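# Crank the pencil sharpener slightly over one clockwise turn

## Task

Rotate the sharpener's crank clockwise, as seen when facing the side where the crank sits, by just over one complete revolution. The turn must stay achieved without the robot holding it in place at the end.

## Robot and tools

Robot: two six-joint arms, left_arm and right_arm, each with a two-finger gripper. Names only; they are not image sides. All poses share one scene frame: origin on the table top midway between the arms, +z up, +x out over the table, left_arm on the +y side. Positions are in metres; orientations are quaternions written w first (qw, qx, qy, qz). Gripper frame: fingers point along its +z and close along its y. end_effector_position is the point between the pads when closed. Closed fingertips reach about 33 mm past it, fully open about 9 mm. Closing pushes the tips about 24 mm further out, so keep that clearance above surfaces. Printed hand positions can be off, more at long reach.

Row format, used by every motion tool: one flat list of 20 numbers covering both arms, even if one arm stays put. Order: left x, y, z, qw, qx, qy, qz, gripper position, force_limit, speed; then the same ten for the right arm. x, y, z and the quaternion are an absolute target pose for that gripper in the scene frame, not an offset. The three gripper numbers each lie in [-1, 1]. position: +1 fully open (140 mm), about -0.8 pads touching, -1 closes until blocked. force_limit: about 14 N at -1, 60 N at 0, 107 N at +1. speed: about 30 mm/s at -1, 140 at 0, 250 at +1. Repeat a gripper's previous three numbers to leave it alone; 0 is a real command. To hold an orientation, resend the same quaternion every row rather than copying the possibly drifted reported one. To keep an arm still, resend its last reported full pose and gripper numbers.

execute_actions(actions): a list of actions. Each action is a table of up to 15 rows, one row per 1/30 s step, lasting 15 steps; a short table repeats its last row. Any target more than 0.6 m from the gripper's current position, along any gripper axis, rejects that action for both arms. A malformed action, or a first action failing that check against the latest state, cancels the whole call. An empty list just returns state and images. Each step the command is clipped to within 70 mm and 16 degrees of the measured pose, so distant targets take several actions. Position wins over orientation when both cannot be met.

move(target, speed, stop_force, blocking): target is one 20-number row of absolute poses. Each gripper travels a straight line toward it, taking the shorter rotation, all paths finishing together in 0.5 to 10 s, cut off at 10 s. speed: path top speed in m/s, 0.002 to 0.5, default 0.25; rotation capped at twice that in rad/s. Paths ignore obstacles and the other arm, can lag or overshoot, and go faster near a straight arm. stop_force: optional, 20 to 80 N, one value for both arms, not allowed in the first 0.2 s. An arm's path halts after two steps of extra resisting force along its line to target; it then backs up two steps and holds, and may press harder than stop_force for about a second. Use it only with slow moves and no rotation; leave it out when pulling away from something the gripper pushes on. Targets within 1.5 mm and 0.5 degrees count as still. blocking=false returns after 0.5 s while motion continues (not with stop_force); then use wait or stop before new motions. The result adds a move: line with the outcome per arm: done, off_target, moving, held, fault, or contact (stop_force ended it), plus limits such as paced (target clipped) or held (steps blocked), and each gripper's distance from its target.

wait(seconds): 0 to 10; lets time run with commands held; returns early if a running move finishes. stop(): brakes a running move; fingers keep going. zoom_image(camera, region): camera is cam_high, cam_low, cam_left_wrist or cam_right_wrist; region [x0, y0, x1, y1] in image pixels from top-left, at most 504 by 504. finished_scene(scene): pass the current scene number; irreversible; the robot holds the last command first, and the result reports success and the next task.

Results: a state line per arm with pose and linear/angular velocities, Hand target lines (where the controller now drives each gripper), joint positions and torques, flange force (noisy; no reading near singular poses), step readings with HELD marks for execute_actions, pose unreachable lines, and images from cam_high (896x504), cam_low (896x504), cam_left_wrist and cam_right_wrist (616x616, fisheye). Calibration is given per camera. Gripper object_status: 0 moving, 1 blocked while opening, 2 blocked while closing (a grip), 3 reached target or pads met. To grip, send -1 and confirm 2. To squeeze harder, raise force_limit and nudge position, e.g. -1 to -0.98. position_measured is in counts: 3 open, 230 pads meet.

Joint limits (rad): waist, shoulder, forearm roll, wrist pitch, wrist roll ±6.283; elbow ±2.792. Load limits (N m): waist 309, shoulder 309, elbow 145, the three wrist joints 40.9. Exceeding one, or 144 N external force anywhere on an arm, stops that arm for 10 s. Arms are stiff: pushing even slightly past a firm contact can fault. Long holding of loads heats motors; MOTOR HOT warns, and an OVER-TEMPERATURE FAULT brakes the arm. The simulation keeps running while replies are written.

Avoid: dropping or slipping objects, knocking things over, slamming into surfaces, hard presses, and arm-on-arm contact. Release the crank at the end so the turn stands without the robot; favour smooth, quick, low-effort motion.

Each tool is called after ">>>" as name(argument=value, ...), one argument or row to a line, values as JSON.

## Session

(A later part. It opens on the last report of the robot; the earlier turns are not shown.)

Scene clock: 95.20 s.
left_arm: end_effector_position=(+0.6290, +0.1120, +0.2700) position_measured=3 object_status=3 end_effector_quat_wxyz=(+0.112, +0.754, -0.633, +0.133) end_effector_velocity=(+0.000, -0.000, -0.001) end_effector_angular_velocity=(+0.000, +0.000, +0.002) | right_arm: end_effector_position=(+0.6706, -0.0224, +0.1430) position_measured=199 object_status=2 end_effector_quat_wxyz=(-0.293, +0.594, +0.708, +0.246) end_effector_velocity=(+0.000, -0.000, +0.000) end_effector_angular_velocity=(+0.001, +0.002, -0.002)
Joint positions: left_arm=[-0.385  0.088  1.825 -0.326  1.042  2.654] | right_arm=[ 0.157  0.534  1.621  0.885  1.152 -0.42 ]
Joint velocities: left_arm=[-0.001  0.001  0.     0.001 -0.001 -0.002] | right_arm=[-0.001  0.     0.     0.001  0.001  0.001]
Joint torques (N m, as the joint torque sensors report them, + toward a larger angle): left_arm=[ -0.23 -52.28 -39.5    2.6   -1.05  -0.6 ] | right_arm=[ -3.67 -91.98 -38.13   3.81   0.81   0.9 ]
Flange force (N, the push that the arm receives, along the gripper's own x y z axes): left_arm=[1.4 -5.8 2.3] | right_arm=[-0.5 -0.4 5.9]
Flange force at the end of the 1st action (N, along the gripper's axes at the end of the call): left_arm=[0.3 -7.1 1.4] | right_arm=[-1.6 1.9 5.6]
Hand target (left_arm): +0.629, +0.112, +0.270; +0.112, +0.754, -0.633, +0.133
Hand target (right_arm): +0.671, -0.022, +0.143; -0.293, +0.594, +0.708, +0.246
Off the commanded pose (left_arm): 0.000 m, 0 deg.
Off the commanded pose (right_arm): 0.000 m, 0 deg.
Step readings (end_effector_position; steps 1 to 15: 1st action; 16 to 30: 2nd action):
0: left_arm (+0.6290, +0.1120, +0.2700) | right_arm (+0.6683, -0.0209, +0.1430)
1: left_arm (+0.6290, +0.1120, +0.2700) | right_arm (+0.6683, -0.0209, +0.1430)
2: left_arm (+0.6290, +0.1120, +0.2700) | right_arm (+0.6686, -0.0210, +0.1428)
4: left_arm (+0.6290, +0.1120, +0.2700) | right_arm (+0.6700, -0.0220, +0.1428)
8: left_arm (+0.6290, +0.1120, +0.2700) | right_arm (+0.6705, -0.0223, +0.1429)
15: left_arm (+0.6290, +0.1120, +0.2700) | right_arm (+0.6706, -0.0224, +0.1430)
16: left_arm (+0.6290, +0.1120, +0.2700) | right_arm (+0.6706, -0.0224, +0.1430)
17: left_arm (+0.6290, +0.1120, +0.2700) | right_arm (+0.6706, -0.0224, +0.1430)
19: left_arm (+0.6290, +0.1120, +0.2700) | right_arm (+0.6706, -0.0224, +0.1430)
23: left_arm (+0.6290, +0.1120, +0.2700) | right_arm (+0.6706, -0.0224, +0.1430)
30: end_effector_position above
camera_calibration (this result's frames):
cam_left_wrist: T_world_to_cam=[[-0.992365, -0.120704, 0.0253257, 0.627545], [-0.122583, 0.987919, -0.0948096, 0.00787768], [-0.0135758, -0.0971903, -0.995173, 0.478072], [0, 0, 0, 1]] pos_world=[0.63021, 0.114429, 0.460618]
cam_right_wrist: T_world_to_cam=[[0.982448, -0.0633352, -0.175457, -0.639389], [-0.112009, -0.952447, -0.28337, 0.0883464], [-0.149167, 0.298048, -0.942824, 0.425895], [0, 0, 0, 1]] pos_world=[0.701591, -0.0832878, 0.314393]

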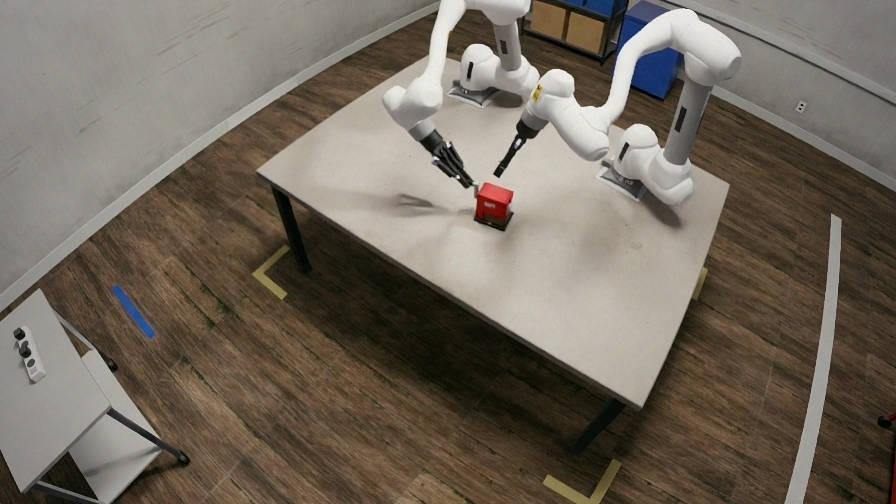

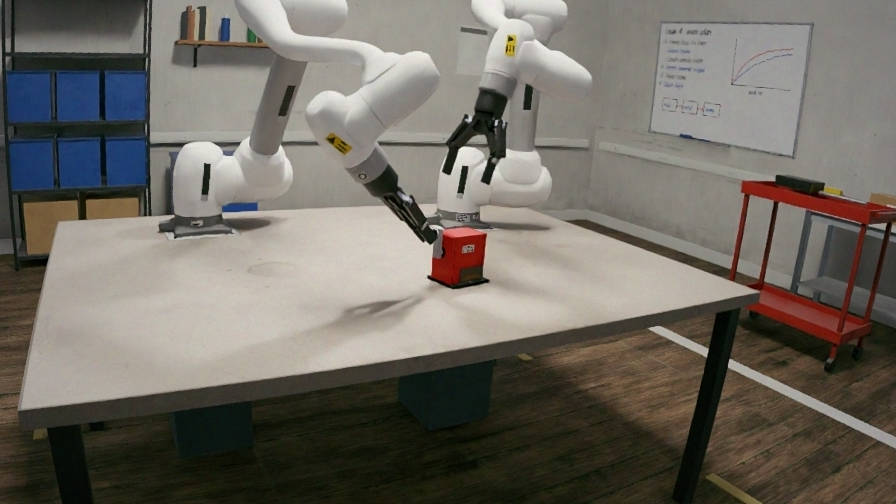

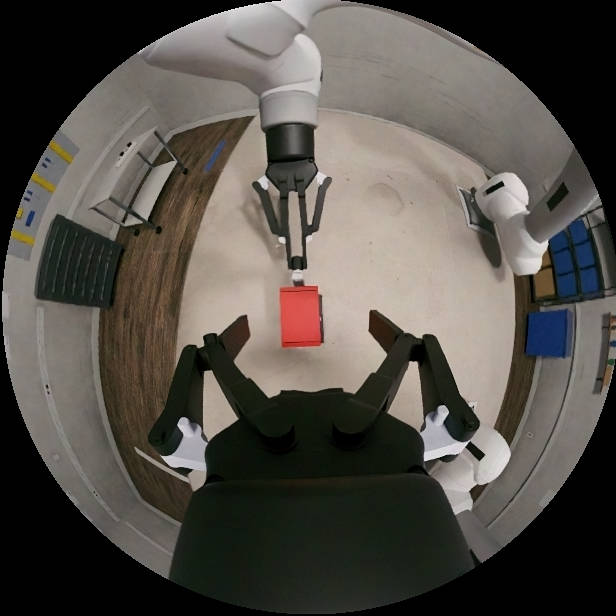

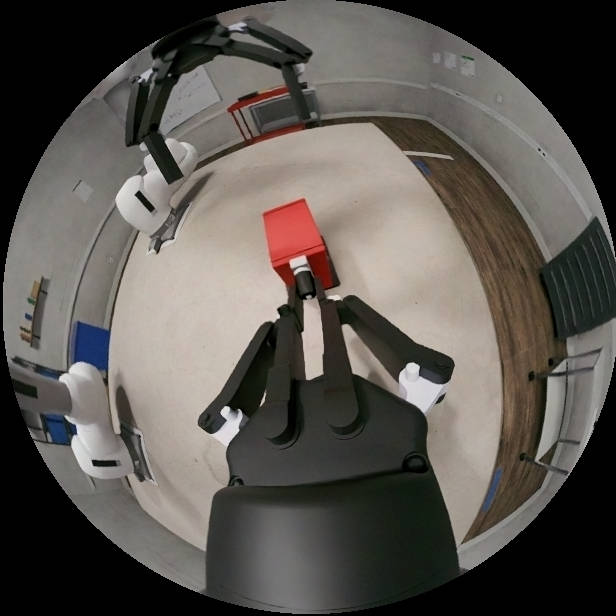

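>>> execute_actions(
  actions=[
    [[0.629,0.112,0.27,0.1116,0.7545,-0.633,0.133,1,0,0,0.67105,-0.02232,0.143,-0.2932,0.5939,0.7078,0.246,-1,-0.8,-0.4],[0.629,0.112,0.27,0.1116,0.7545,-0.633,0.133,1,0,0,0.67195,-0.02216,0.143,-0.2932,0.5939,0.7078,0.246,-1,-0.8,-0.4],[0.629,0.112,0.27,0.1116,0.7545,-0.633,0.133,1,0,0,0.6733,-0.02192,0.14297,-0.2932,0.5939,0.7078,0.246,-1,-0.8,-0.4],[0.629,0.112,0.27,0.1116,0.7545,-0.633,0.133,1,0,0,0.67511,-0.0216,0.14287,-0.2932,0.5939,0.7078,0.246,-1,-0.8,-0.4],[0.629,0.112,0.27,0.1116,0.7545,-0.633,0.133,1,0,0,0.67735,-0.02121,0.14266,-0.2932,0.5939,0.7078,0.246,-1,-0.8,-0.4],[0.629,0.112,0.27,0.1116,0.7545,-0.633,0.133,1,0,0,0.68021,-0.0207,0.14225,-0.2932,0.5939,0.7078,0.246,-1,-0.8,-0.4],[0.629,0.112,0.27,0.1116,0.7545,-0.633,0.133,1,0,0,0.68305,-0.0202,0.14168,-0.2932,0.5939,0.7078,0.246,-1,-0.8,-0.4],[0.629,0.112,0.27,0.1116,0.7545,-0.633,0.133,1,0,0,0.68584,-0.01971,0.14094,-0.2932,0.5939,0.7078,0.246,-1,-0.8,-0.4],[0.629,0.112,0.27,0.1116,0.7545,-0.633,0.133,1,0,0,0.68859,-0.01922,0.14005,-0.2932,0.5939,0.7078,0.246,-1,-0.8,-0.4],[0.629,0.112,0.27,0.1116,0.7545,-0.633,0.133,1,0,0,0.69129,-0.01874,0.139,-0.2932,0.5939,0.7078,0.246,-1,-0.8,-0.4],[0.629,0.112,0.27,0.1116,0.7545,-0.633,0.133,1,0,0,0.69393,-0.01828,0.13781,-0.2932,0.5939,0.7078,0.246,-1,-0.8,-0.4],[0.629,0.112,0.27,0.1116,0.7545,-0.633,0.133,1,0,0,0.69649,-0.01782,0.13646,-0.2932,0.5939,0.7078,0.246,-1,-0.8,-0.4],[0.629,0.112,0.27,0.1116,0.7545,-0.633,0.133,1,0,0,0.69898,-0.01738,0.13497,-0.2932,0.5939,0.7078,0.246,-1,-0.8,-0.4],[0.629,0.112,0.27,0.1116,0.7545,-0.633,0.133,1,0,0,0.70138,-0.01696,0.13335,-0.2932,0.5939,0.7078,0.246,-1,-0.8,-0.4],[0.629,0.112,0.27,0.1116,0.7545,-0.633,0.133,1,0,0,0.70369,-0.01655,0.13159,-0.2932,0.5939,0.7078,0.246,-1,-0.8,-0.4]],
    [[0.629,0.112,0.27,0.1116,0.7545,-0.633,0.133,1,0,0,0.7059,-0.01616,0.1297,-0.2932,0.5939,0.7078,0.246,-1,-0.8,-0.4],[0.629,0.112,0.27,0.1116,0.7545,-0.633,0.133,1,0,0,0.708,-0.01579,0.12769,-0.2932,0.5939,0.7078,0.246,-1,-0.8,-0.4],[0.629,0.112,0.27,0.1116,0.7545,-0.633,0.133,1,0,0,0.70999,-0.01544,0.12556,-0.2932,0.5939,0.7078,0.246,-1,-0.8,-0.4],[0.629,0.112,0.27,0.1116,0.7545,-0.633,0.133,1,0,0,0.71185,-0.01511,0.12332,-0.2932,0.5939,0.7078,0.246,-1,-0.8,-0.4],[0.629,0.112,0.27,0.1116,0.7545,-0.633,0.133,1,0,0,0.7136,-0.0148,0.12099,-0.2932,0.5939,0.7078,0.246,-1,-0.8,-0.4],[0.629,0.112,0.27,0.1116,0.7545,-0.633,0.133,1,0,0,0.71521,-0.01451,0.11856,-0.2932,0.5939,0.7078,0.246,-1,-0.8,-0.4],[0.629,0.112,0.27,0.1116,0.7545,-0.633,0.133,1,0,0,0.71668,-0.01425,0.11603,-0.2932,0.5939,0.7078,0.246,-1,-0.8,-0.4],[0.629,0.112,0.27,0.1116,0.7545,-0.633,0.133,1,0,0,0.71802,-0.01402,0.11343,-0.2932,0.5939,0.7078,0.246,-1,-0.8,-0.4],[0.629,0.112,0.27,0.1116,0.7545,-0.633,0.133,1,0,0,0.7192,-0.01381,0.11076,-0.2932,0.5939,0.7078,0.246,-1,-0.8,-0.4],[0.629,0.112,0.27,0.1116,0.7545,-0.633,0.133,1,0,0,0.72024,-0.01362,0.10802,-0.2932,0.5939,0.7078,0.246,-1,-0.8,-0.4],[0.629,0.112,0.27,0.1116,0.7545,-0.633,0.133,1,0,0,0.72095,-0.0135,0.10585,-0.2932,0.5939,0.7078,0.246,-1,-0.8,-0.4],[0.629,0.112,0.27,0.1116,0.7545,-0.633,0.133,1,0,0,0.72145,-0.01341,0.10409,-0.2932,0.5939,0.7078,0.246,-1,-0.8,-0.4],[0.629,0.112,0.27,0.1116,0.7545,-0.633,0.133,1,0,0,0.72178,-0.01335,0.10275,-0.2932,0.5939,0.7078,0.246,-1,-0.8,-0.4],[0.629,0.112,0.27,0.1116,0.7545,-0.633,0.133,1,0,0,0.72198,-0.01332,0.10186,-0.2932,0.5939,0.7078,0.246,-1,-0.8,-0.4],[0.629,0.112,0.27,0.1116,0.7545,-0.633,0.133,1,0,0,0.72208,-0.0133,0.10141,-0.2932,0.5939,0.7078,0.246,-1,-0.8,-0.4]],
  ],
)

>>> wait(
  seconds=0.5,
)

Scene clock: 132.67 s.
left_arm: end_effector_position=(+0.6290, +0.1120, +0.2700) position_measured=3 object_status=3 end_effector_quat_wxyz=(+0.112, +0.754, -0.633, +0.133) end_effector_velocity=(-0.000, +0.001, +0.000) end_effector_angular_velocity=(+0.000, +0.001, +0.001) | right_arm: end_effector_position=(+0.7217, -0.0133, +0.1023) position_measured=199 object_status=2 end_effector_quat_wxyz=(-0.293, +0.594, +0.708, +0.246) end_effector_velocity=(+0.007, +0.002, -0.025) end_effector_angular_velocity=(+0.001, -0.001, -0.000)
Joint positions: left_arm=[-0.385  0.088  1.825 -0.326  1.042  2.654] | right_arm=[ 0.155  0.64   1.524  0.887  1.147 -0.429]
Joint velocities: left_arm=[ 0.001 -0.     0.     0.     0.001 -0.   ] | right_arm=[-0.     0.032 -0.003  0.012 -0.019 -0.026]
Joint torques (N m, as the joint torque sensors report them, + toward a larger angle): left_arm=[ -1.24 -52.61 -39.41   2.72  -1.11  -0.37] | right_arm=[ -19.9  -116.59  -58.1     7.73   -8.78    1.37]
Flange force (N, the push that the arm receives, along the gripper's own x y z axes): left_arm=[0.4 -7.2 1.6] | right_arm=[-0.6 -24.9 19.0]
Flange force at the end of the 1st action (N, along the gripper's axes at the end of the call): left_arm=[1.2 -7.2 2.7] | right_arm=[-5.1 -5.2 17.2]
Hand target (left_arm): +0.629, +0.112, +0.270; +0.112, +0.754, -0.633, +0.133
Hand target (right_arm): +0.722, -0.013, +0.101; -0.293, +0.594, +0.708, +0.246
Off the commanded pose (left_arm): 0.000 m, 0 deg.
Off the commanded pose (right_arm): 0.001 m, 0 deg.
Step readings (end_effector_position; steps 1 to 15: 1st action; 16 to 30: 2nd action):
0: left_arm (+0.6290, +0.1120, +0.2700) | right_arm (+0.6706, -0.0224, +0.1430)
1: left_arm (+0.6290, +0.1120, +0.2700) | right_arm (+0.6706, -0.0224, +0.1430)
2: left_arm (+0.6290, +0.1120, +0.2700) | right_arm (+0.6710, -0.0223, +0.1430)
4: left_arm (+0.6290, +0.1120, +0.2700) | right_arm (+0.6728, -0.0220, +0.1430)
8: left_arm (+0.6290, +0.1120, +0.2700) | right_arm (+0.6812, -0.0205, +0.1420)
15: left_arm (+0.6290, +0.1120, +0.2700) | right_arm (+0.6996, -0.0172, +0.1343)
16: left_arm (+0.6290, +0.1120, +0.2700) | right_arm (+0.7019, -0.0168, +0.1326)
17: left_arm (+0.6290, +0.1120, +0.2700) | right_arm (+0.7041, -0.0164, +0.1308)
19: left_arm (+0.6290, +0.1120, +0.2700) | right_arm (+0.7082, -0.0157, +0.1269)
23: left_arm (+0.6290, +0.1120, +0.2700) | right_arm (+0.7154, -0.0144, +0.1175)
30: end_effector_position above
camera_calibration (this result's frames):
cam_left_wrist: T_world_to_cam=[[-0.992365, -0.120705, 0.0253251, 0.627545], [-0.122584, 0.987919, -0.0948101, 0.00787809], [-0.0135751, -0.0971907, -0.995173, 0.478072], [0, 0, 0, 1]] pos_world=[0.63021, 0.114429, 0.460618]
cam_right_wrist: T_world_to_cam=[[0.982414, -0.0631311, -0.175716, -0.696074], [-0.111872, -0.952498, -0.283254, 0.0910862], [-0.149487, 0.297931, -0.94281, 0.392683], [0, 0, 0, 1]] pos_world=[0.752724, -0.0741768, 0.273714]

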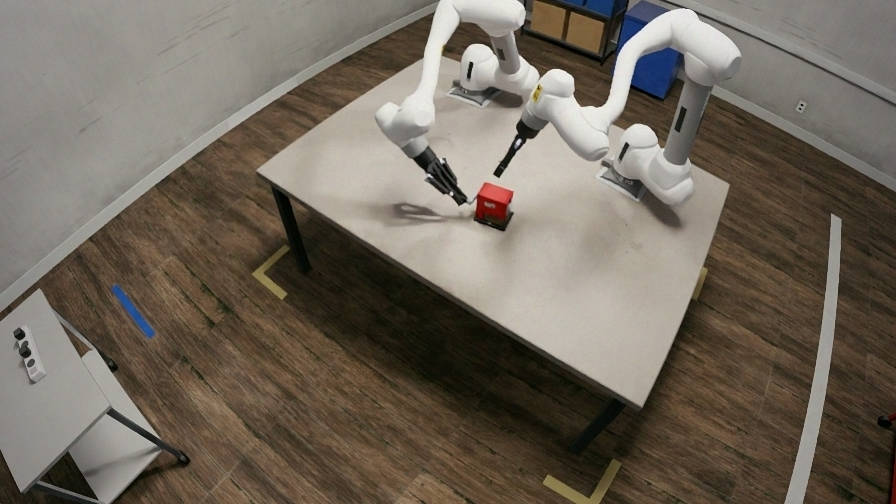

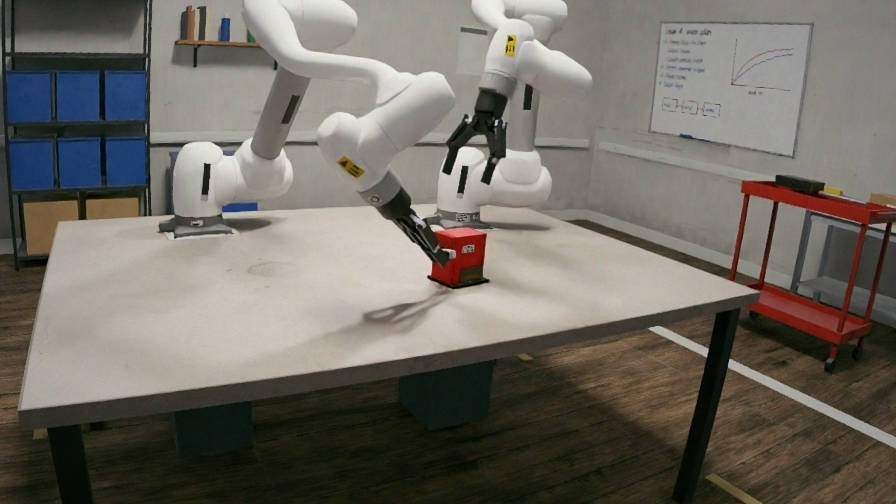

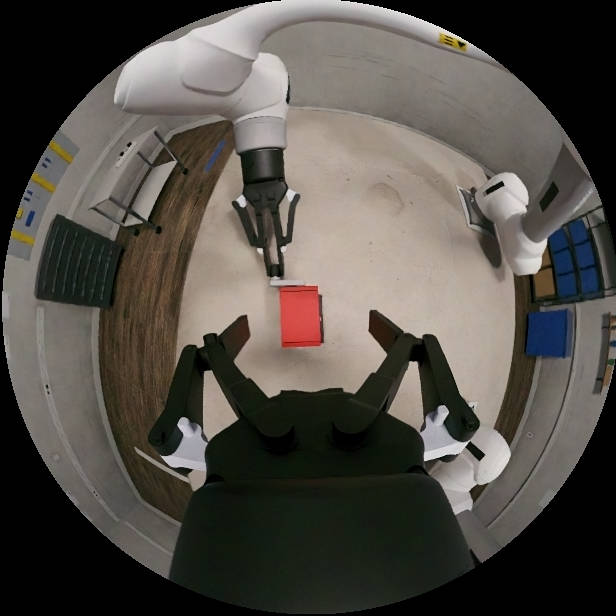

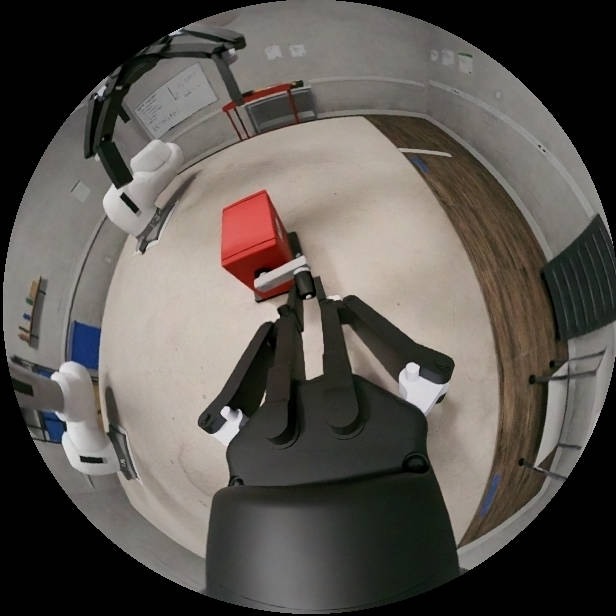

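Scene clock: 133.17 s.
left_arm: end_effector_position=(+0.6290, +0.1120, +0.2700) position_measured=3 object_status=3 end_effector_quat_wxyz=(+0.112, +0.754, -0.633, +0.133) end_effector_velocity=(-0.001, -0.001, -0.000) end_effector_angular_velocity=(+0.000, +0.001, -0.002) | right_arm: end_effector_position=(+0.7221, -0.0133, +0.1014) position_measured=199 object_status=2 end_effector_quat_wxyz=(-0.293, +0.594, +0.708, +0.246) end_effector_velocity=(-0.000, +0.000, -0.000) end_effector_angular_velocity=(+0.000, +0.000, +0.000)
Joint positions: left_arm=[-0.385  0.088  1.825 -0.326  1.042  2.654] | right_arm=[ 0.155  0.641  1.524  0.888  1.146 -0.43 ]
Joint velocities: left_arm=[-0.001  0.    -0.    -0.     0.001  0.001] | right_arm=[ 0.     0.     0.001  0.001 -0.    -0.001]
Joint torques (N m, as the joint torque sensors report them, + toward a larger angle): left_arm=[  1.16 -52.87 -39.26   2.57  -0.92  -0.26] | right_arm=[ -20.13 -107.97  -59.22    8.11  -10.15    1.4 ]
Flange force (N, the push that the arm receives, along the gripper's own x y z axes): left_arm=[4.6 -5.3 3.5] | right_arm=[0.2 -34.6 15.1]
Hand target (left_arm): +0.629, +0.112, +0.270; +0.112, +0.754, -0.633, +0.133
Hand target (right_arm): +0.722, -0.013, +0.101; -0.293, +0.594, +0.708, +0.246
Off the commanded pose (left_arm): 0.000 m, 0 deg.
Off the commanded pose (right_arm): 0.000 m, 0 deg.
wait: 0.50 s; at rest by 0.17 s
camera_calibration (this result's frames):
cam_left_wrist: T_world_to_cam=[[-0.992365, -0.120705, 0.0253249, 0.627545], [-0.122583, 0.987919, -0.09481, 0.00787799], [-0.0135749, -0.0971906, -0.995173, 0.478072], [0, 0, 0, 1]] pos_world=[0.63021, 0.114429, 0.460619]
cam_right_wrist: T_world_to_cam=[[0.982449, -0.0632917, -0.175467, -0.696668], [-0.111966, -0.952459, -0.283346, 0.0909971], [-0.149191, 0.298019, -0.942829, 0.391666], [0, 0, 0, 1]] pos_world=[0.753062, -0.0741464, 0.272816]

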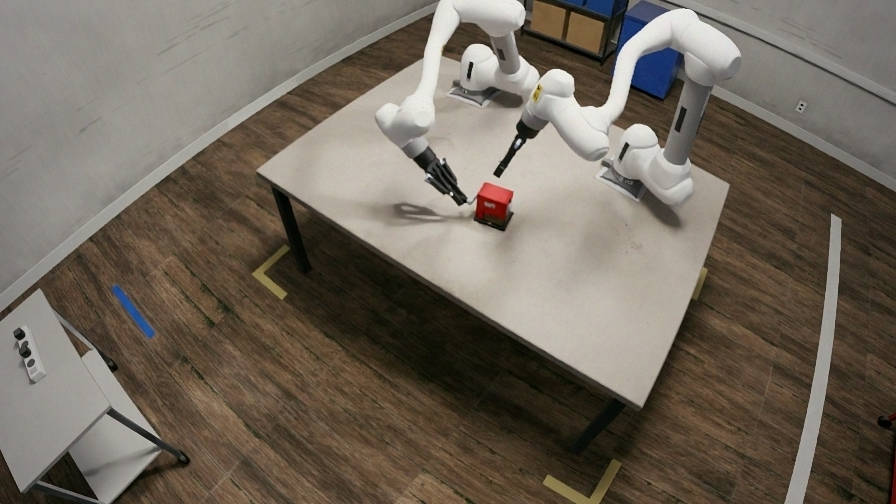

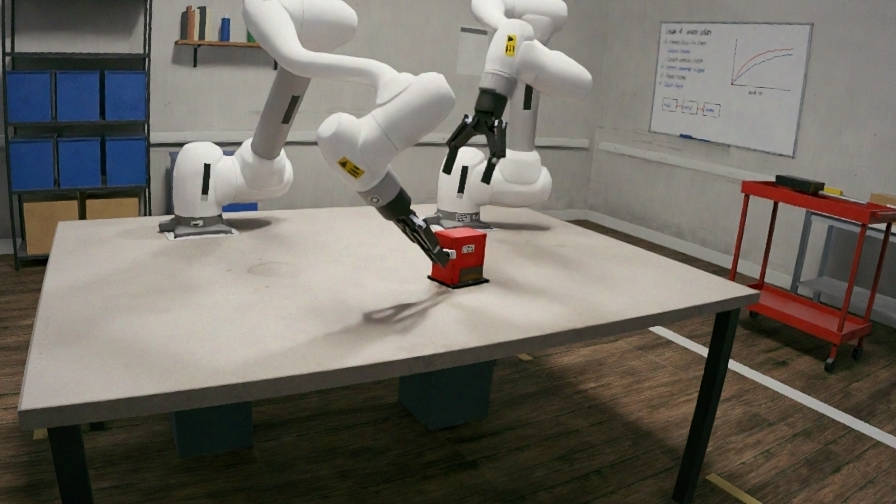

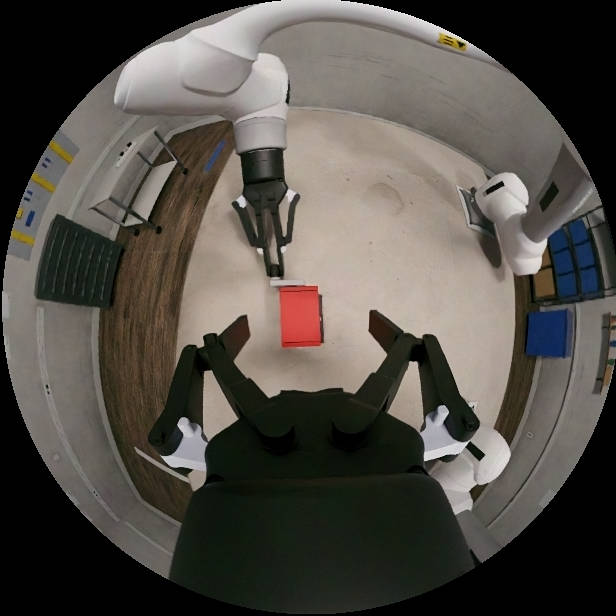

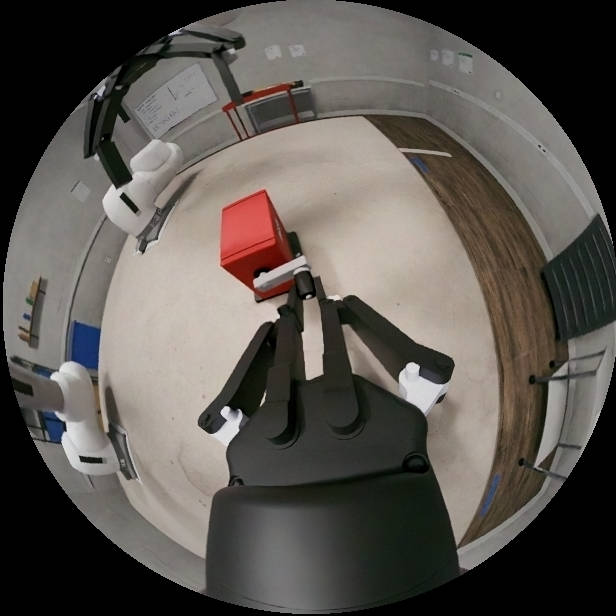

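>>> execute_actions(
  actions=[
    [[0.629,0.112,0.27,0.1116,0.7545,-0.633,0.133,1,0,0,0.7214,-0.0134,0.1013,-0.2932,0.5939,0.7078,0.246,-1,-0.8,-0.4],[0.629,0.112,0.27,0.1116,0.7545,-0.633,0.133,1,0,0,0.7209,-0.0135,0.1006,-0.2932,0.5939,0.7078,0.246,-1,-0.8,-0.4],[0.629,0.112,0.27,0.1116,0.7545,-0.633,0.133,1,0,0,0.72079,-0.01351,0.09939,-0.2932,0.5939,0.7078,0.246,-1,-0.8,-0.4],[0.629,0.112,0.27,0.1116,0.7545,-0.633,0.133,1,0,0,0.72104,-0.01347,0.0976,-0.2932,0.5939,0.7078,0.246,-1,-0.8,-0.4],[0.629,0.112,0.27,0.1116,0.7545,-0.633,0.133,1,0,0,0.72126,-0.01343,0.09536,-0.2932,0.5939,0.7078,0.246,-1,-0.8,-0.4],[0.629,0.112,0.27,0.1116,0.7545,-0.633,0.133,1,0,0,0.7214,-0.0134,0.09265,-0.2932,0.5939,0.7078,0.246,-1,-0.8,-0.4],[0.629,0.112,0.27,0.1116,0.7545,-0.633,0.133,1,0,0,0.72139,-0.0134,0.08958,-0.2932,0.5939,0.7078,0.246,-1,-0.8,-0.4],[0.629,0.112,0.27,0.1116,0.7545,-0.633,0.133,1,0,0,0.7212,-0.01344,0.08652,-0.2932,0.5939,0.7078,0.246,-1,-0.8,-0.4],[0.629,0.112,0.27,0.1116,0.7545,-0.633,0.133,1,0,0,0.72083,-0.0135,0.08348,-0.2932,0.5939,0.7078,0.246,-1,-0.8,-0.4],[0.629,0.112,0.27,0.1116,0.7545,-0.633,0.133,1,0,0,0.72029,-0.0136,0.08046,-0.2932,0.5939,0.7078,0.246,-1,-0.8,-0.4],[0.629,0.112,0.27,0.1116,0.7545,-0.633,0.133,1,0,0,0.71957,-0.01373,0.07749,-0.2932,0.5939,0.7078,0.246,-1,-0.8,-0.4],[0.629,0.112,0.27,0.1116,0.7545,-0.633,0.133,1,0,0,0.71868,-0.01389,0.07455,-0.2932,0.5939,0.7078,0.246,-1,-0.8,-0.4],[0.629,0.112,0.27,0.1116,0.7545,-0.633,0.133,1,0,0,0.71761,-0.01407,0.07168,-0.2932,0.5939,0.7078,0.246,-1,-0.8,-0.4],[0.629,0.112,0.27,0.1116,0.7545,-0.633,0.133,1,0,0,0.71638,-0.01429,0.06888,-0.2932,0.5939,0.7078,0.246,-1,-0.8,-0.4],[0.629,0.112,0.27,0.1116,0.7545,-0.633,0.133,1,0,0,0.71499,-0.01454,0.06616,-0.2932,0.5939,0.7078,0.246,-1,-0.8,-0.4]],
    [[0.629,0.112,0.27,0.1116,0.7545,-0.633,0.133,1,0,0,0.71345,-0.01481,0.06352,-0.2932,0.5939,0.7078,0.246,-1,-0.8,-0.4],[0.629,0.112,0.27,0.1116,0.7545,-0.633,0.133,1,0,0,0.71175,-0.01511,0.06098,-0.2932,0.5939,0.7078,0.246,-1,-0.8,-0.4],[0.629,0.112,0.27,0.1116,0.7545,-0.633,0.133,1,0,0,0.7099,-0.01544,0.05855,-0.2932,0.5939,0.7078,0.246,-1,-0.8,-0.4],[0.629,0.112,0.27,0.1116,0.7545,-0.633,0.133,1,0,0,0.70792,-0.01579,0.05624,-0.2932,0.5939,0.7078,0.246,-1,-0.8,-0.4],[0.629,0.112,0.27,0.1116,0.7545,-0.633,0.133,1,0,0,0.70581,-0.01616,0.05404,-0.2932,0.5939,0.7078,0.246,-1,-0.8,-0.4],[0.629,0.112,0.27,0.1116,0.7545,-0.633,0.133,1,0,0,0.70357,-0.01656,0.05199,-0.2932,0.5939,0.7078,0.246,-1,-0.8,-0.4],[0.629,0.112,0.27,0.1116,0.7545,-0.633,0.133,1,0,0,0.70121,-0.01697,0.05006,-0.2932,0.5939,0.7078,0.246,-1,-0.8,-0.4],[0.629,0.112,0.27,0.1116,0.7545,-0.633,0.133,1,0,0,0.69875,-0.01741,0.04829,-0.2932,0.5939,0.7078,0.246,-1,-0.8,-0.4],[0.629,0.112,0.27,0.1116,0.7545,-0.633,0.133,1,0,0,0.69619,-0.01786,0.04666,-0.2932,0.5939,0.7078,0.246,-1,-0.8,-0.4],[0.629,0.112,0.27,0.1116,0.7545,-0.633,0.133,1,0,0,0.69385,-0.01827,0.04536,-0.2932,0.5939,0.7078,0.246,-1,-0.8,-0.4],[0.629,0.112,0.27,0.1116,0.7545,-0.633,0.133,1,0,0,0.69186,-0.01862,0.04437,-0.2932,0.5939,0.7078,0.246,-1,-0.8,-0.4],[0.629,0.112,0.27,0.1116,0.7545,-0.633,0.133,1,0,0,0.69023,-0.01891,0.04364,-0.2932,0.5939,0.7078,0.246,-1,-0.8,-0.4],[0.629,0.112,0.27,0.1116,0.7545,-0.633,0.133,1,0,0,0.689,-0.01913,0.04313,-0.2932,0.5939,0.7078,0.246,-1,-0.8,-0.4],[0.629,0.112,0.27,0.1116,0.7545,-0.633,0.133,1,0,0,0.68816,-0.01928,0.04281,-0.2932,0.5939,0.7078,0.246,-1,-0.8,-0.4],[0.629,0.112,0.27,0.1116,0.7545,-0.633,0.133,1,0,0,0.68775,-0.01935,0.04266,-0.2932,0.5939,0.7078,0.246,-1,-0.8,-0.4]],
  ],
)

>>> wait(
  seconds=0.5,
)

Scene clock: 172.70 s.
left_arm: end_effector_position=(+0.6290, +0.1120, +0.2700) position_measured=3 object_status=3 end_effector_quat_wxyz=(+0.112, +0.754, -0.633, +0.133) end_effector_velocity=(-0.000, -0.000, +0.000) end_effector_angular_velocity=(-0.000, +0.001, +0.000) | right_arm: end_effector_position=(+0.6887, -0.0193, +0.0430) position_measured=199 object_status=2 end_effector_quat_wxyz=(-0.293, +0.594, +0.708, +0.246) end_effector_velocity=(-0.026, -0.004, -0.010) end_effector_angular_velocity=(+0.001, +0.000, +0.001)
Joint positions: left_arm=[-0.385  0.088  1.825 -0.326  1.042  2.654] | right_arm=[ 0.156  0.655  1.63   0.935  1.072 -0.535]
Joint velocities: left_arm=[ 0.    -0.     0.    -0.001  0.001 -0.   ] | right_arm=[ 0.001 -0.021  0.064  0.019 -0.025 -0.039]
Joint torques (N m, as the joint torque sensors report them, + toward a larger angle): left_arm=[ -1.18 -52.82 -39.89   2.53  -0.91  -0.28] | right_arm=[ -7.45 -97.54 -35.09   2.24  -0.12   1.06]
Flange force (N, the push that the arm receives, along the gripper's own x y z axes): left_arm=[0.2 -6.4 2.5] | right_arm=[4.4 0.7 7.2]
Flange force at the end of the 1st action (N, along the gripper's axes at the end of the call): left_arm=[2.8 -7.4 2.8] | right_arm=[6.6 -7.0 11.4]
Hand target (left_arm): +0.629, +0.112, +0.270; +0.112, +0.754, -0.633, +0.133
Hand target (right_arm): +0.688, -0.019, +0.043; -0.293, +0.594, +0.708, +0.246
Off the commanded pose (left_arm): 0.000 m, 0 deg.
Off the commanded pose (right_arm): 0.001 m, 0 deg.
Step readings (end_effector_position; steps 1 to 15: 1st action; 16 to 30: 2nd action):
0: left_arm (+0.6290, +0.1120, +0.2700) | right_arm (+0.7221, -0.0133, +0.1014)
1: left_arm (+0.6290, +0.1120, +0.2700) | right_arm (+0.7221, -0.0133, +0.1014)
2: left_arm (+0.6290, +0.1120, +0.2700) | right_arm (+0.7219, -0.0133, +0.1013)
4: left_arm (+0.6290, +0.1120, +0.2700) | right_arm (+0.7214, -0.0134, +0.1001)
8: left_arm (+0.6290, +0.1120, +0.2700) | right_arm (+0.7217, -0.0134, +0.0915)
15: left_arm (+0.6290, +0.1120, +0.2700) | right_arm (+0.7171, -0.0143, +0.0705)
16: left_arm (+0.6290, +0.1120, +0.2700) | right_arm (+0.7158, -0.0146, +0.0678)
17: left_arm (+0.6290, +0.1120, +0.2700) | right_arm (+0.7144, -0.0148, +0.0651)
19: left_arm (+0.6290, +0.1120, +0.2700) | right_arm (+0.7111, -0.0154, +0.0601)
23: left_arm (+0.6290, +0.1120, +0.2700) | right_arm (+0.7027, -0.0168, +0.0511)
30: end_effector_position above
camera_calibration (this result's frames):
cam_left_wrist: T_world_to_cam=[[-0.992365, -0.120705, 0.025325, 0.627545], [-0.122583, 0.987919, -0.0948099, 0.00787789], [-0.013575, -0.0971905, -0.995173, 0.478072], [0, 0, 0, 1]] pos_world=[0.63021, 0.114429, 0.460618]
cam_right_wrist: T_world_to_cam=[[0.982436, -0.0632523, -0.175552, -0.674497], [-0.111938, -0.952492, -0.283246, 0.0649458], [-0.149296, 0.297922, -0.942843, 0.333456], [0, 0, 0, 1]] pos_world=[0.719704, -0.080147, 0.214383]

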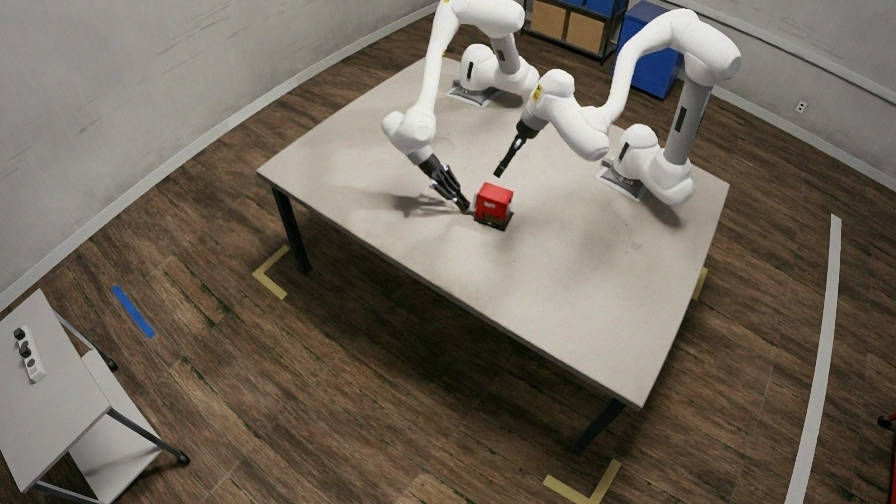

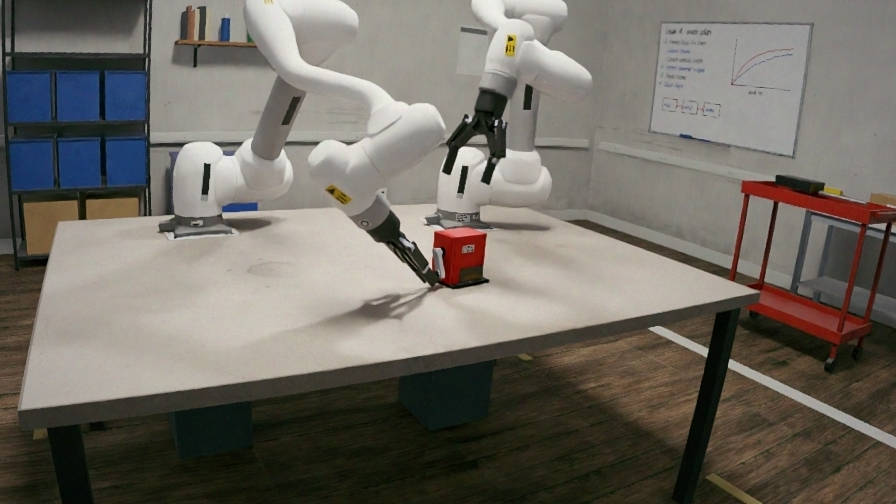

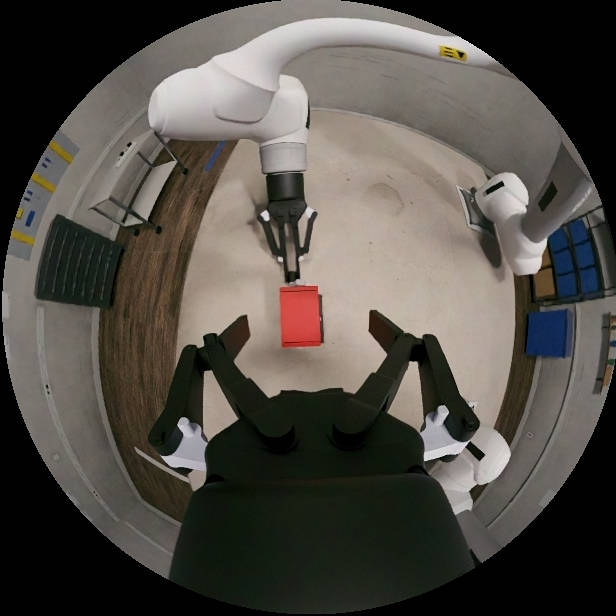

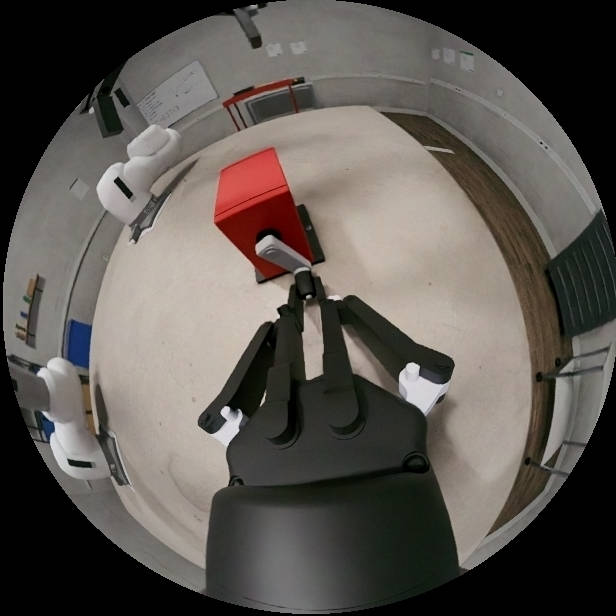

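Scene clock: 173.20 s.
left_arm: end_effector_position=(+0.6290, +0.1120, +0.2700) position_measured=3 object_status=3 end_effector_quat_wxyz=(+0.112, +0.754, -0.633, +0.133) end_effector_velocity=(+0.000, -0.000, +0.000) end_effector_angular_velocity=(-0.000, -0.001, -0.000) | right_arm: end_effector_position=(+0.6877, -0.0194, +0.0426) position_measured=199 object_status=2 end_effector_quat_wxyz=(-0.293, +0.594, +0.708, +0.246) end_effector_velocity=(-0.000, +0.000, -0.000) end_effector_angular_velocity=(-0.000, +0.000, -0.001)
Joint positions: left_arm=[-0.385  0.088  1.825 -0.326  1.042  2.654] | right_arm=[ 0.156  0.654  1.632  0.936  1.071 -0.536]
Joint velocities: left_arm=[-0.    -0.     0.    -0.    -0.001  0.001] | right_arm=[ 0.     0.     0.001  0.    -0.001  0.   ]
Joint torques (N m, as the joint torque sensors report them, + toward a larger angle): left_arm=[ -1.1  -51.03 -39.16   2.63  -0.91  -0.52] | right_arm=[ -5.36 -97.57 -32.96   1.98   0.2    0.66]
Flange force (N, the push that the arm receives, along the gripper's own x y z axes): left_arm=[-0.1 -5.5 0.7] | right_arm=[3.6 1.8 5.9]
Hand target (left_arm): +0.629, +0.112, +0.270; +0.112, +0.754, -0.633, +0.133
Hand target (right_arm): +0.688, -0.019, +0.043; -0.293, +0.594, +0.708, +0.246
Off the commanded pose (left_arm): 0.000 m, 0 deg.
Off the commanded pose (right_arm): 0.000 m, 0 deg.
wait: 0.50 s; at rest by 0.17 s
camera_calibration (this result's frames):
cam_left_wrist: T_world_to_cam=[[-0.992365, -0.120705, 0.0253249, 0.627545], [-0.122583, 0.987919, -0.0948102, 0.00787811], [-0.0135749, -0.0971908, -0.995173, 0.478072], [0, 0, 0, 1]] pos_world=[0.63021, 0.114429, 0.460619]
cam_right_wrist: T_world_to_cam=[[0.982448, -0.0632208, -0.175497, -0.67365], [-0.111902, -0.952474, -0.283322, 0.0646016], [-0.149244, 0.297987, -0.942831, 0.333001], [0, 0, 0, 1]] pos_world=[0.718754, -0.0802875, 0.214043]

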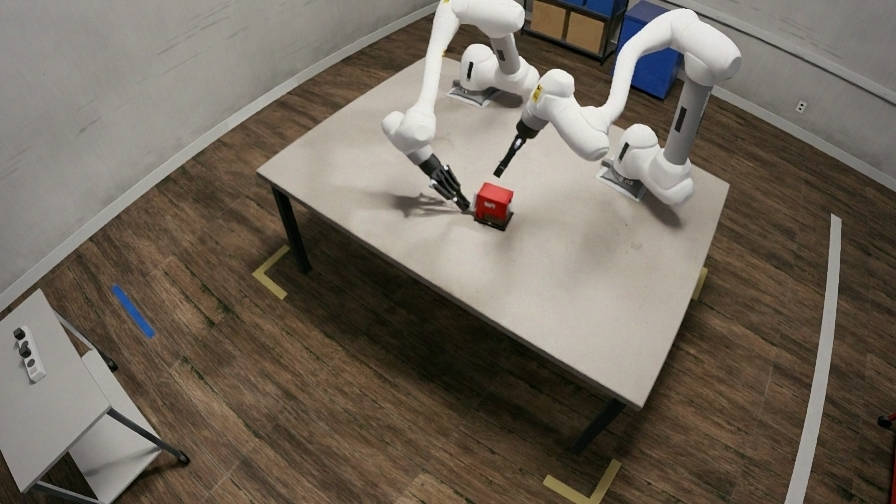

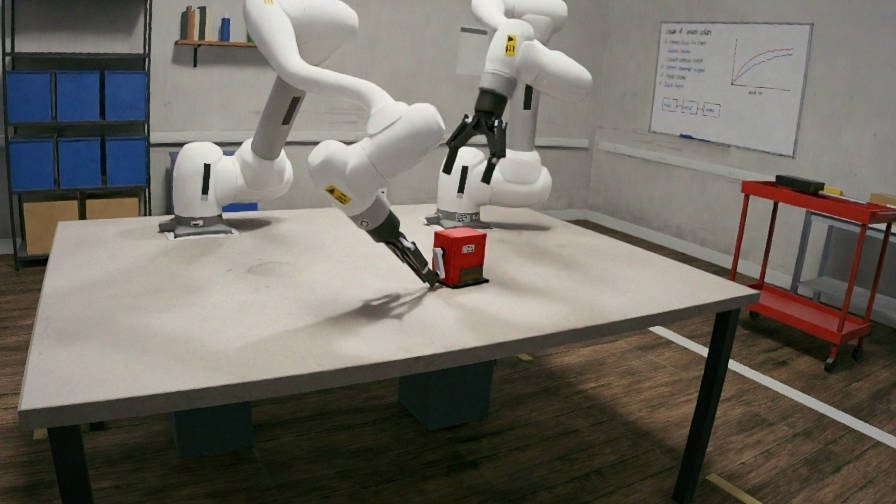

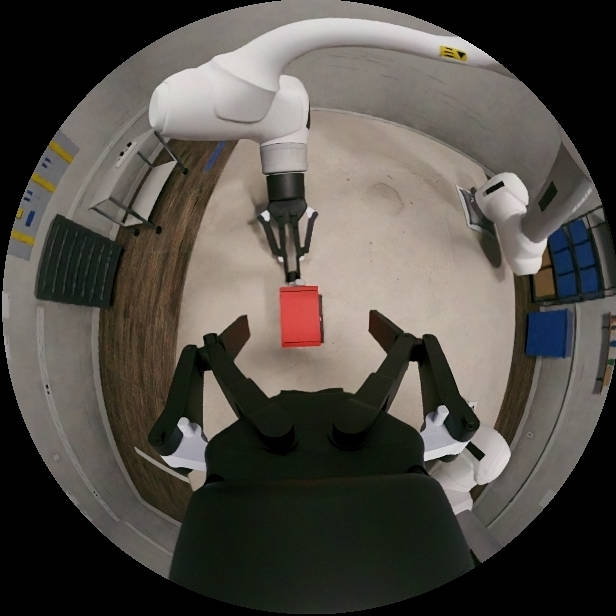

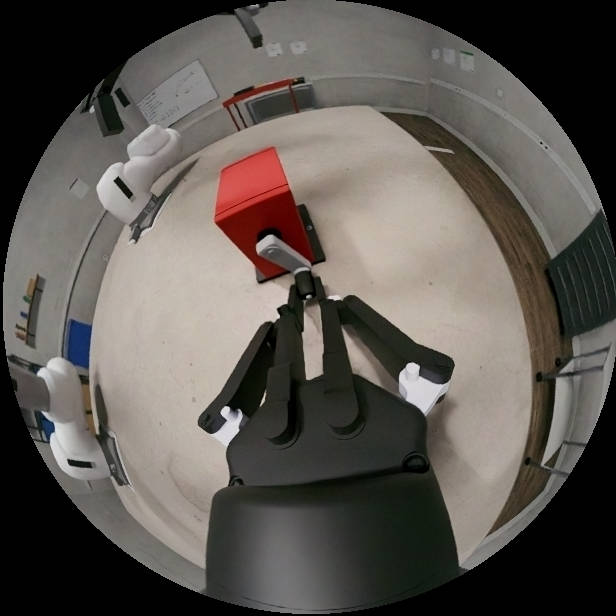

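>>> zoom_image(
  camera="cam_low",
  region=[390, 220, 490, 310],
)

>>> zoom_image(
  camera="cam_left_wrist",
  region=[255, 230, 345, 320],
)

Region (390, 220, 490, 310) of cam_low's 896x504 image, scaled by 5.040, with more detail than that image has; it fills the top 454 rows of this view, and the rest is white.

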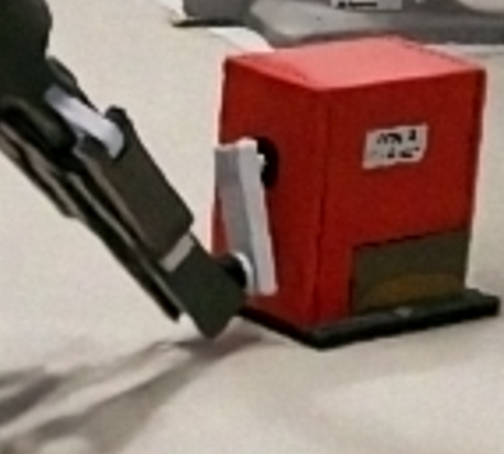

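Region (255, 230, 345, 320) of cam_left_wrist's 616x616 image, scaled by 5.600, with more detail than that image has.

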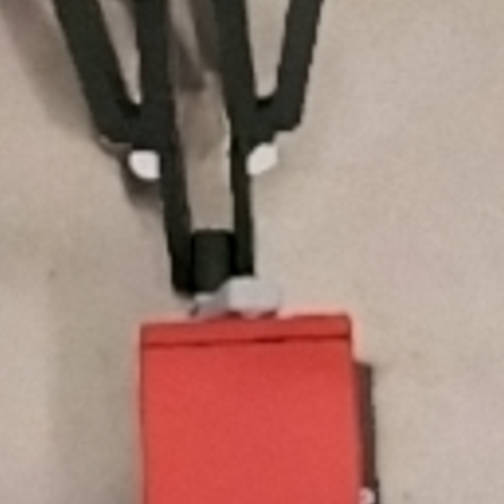

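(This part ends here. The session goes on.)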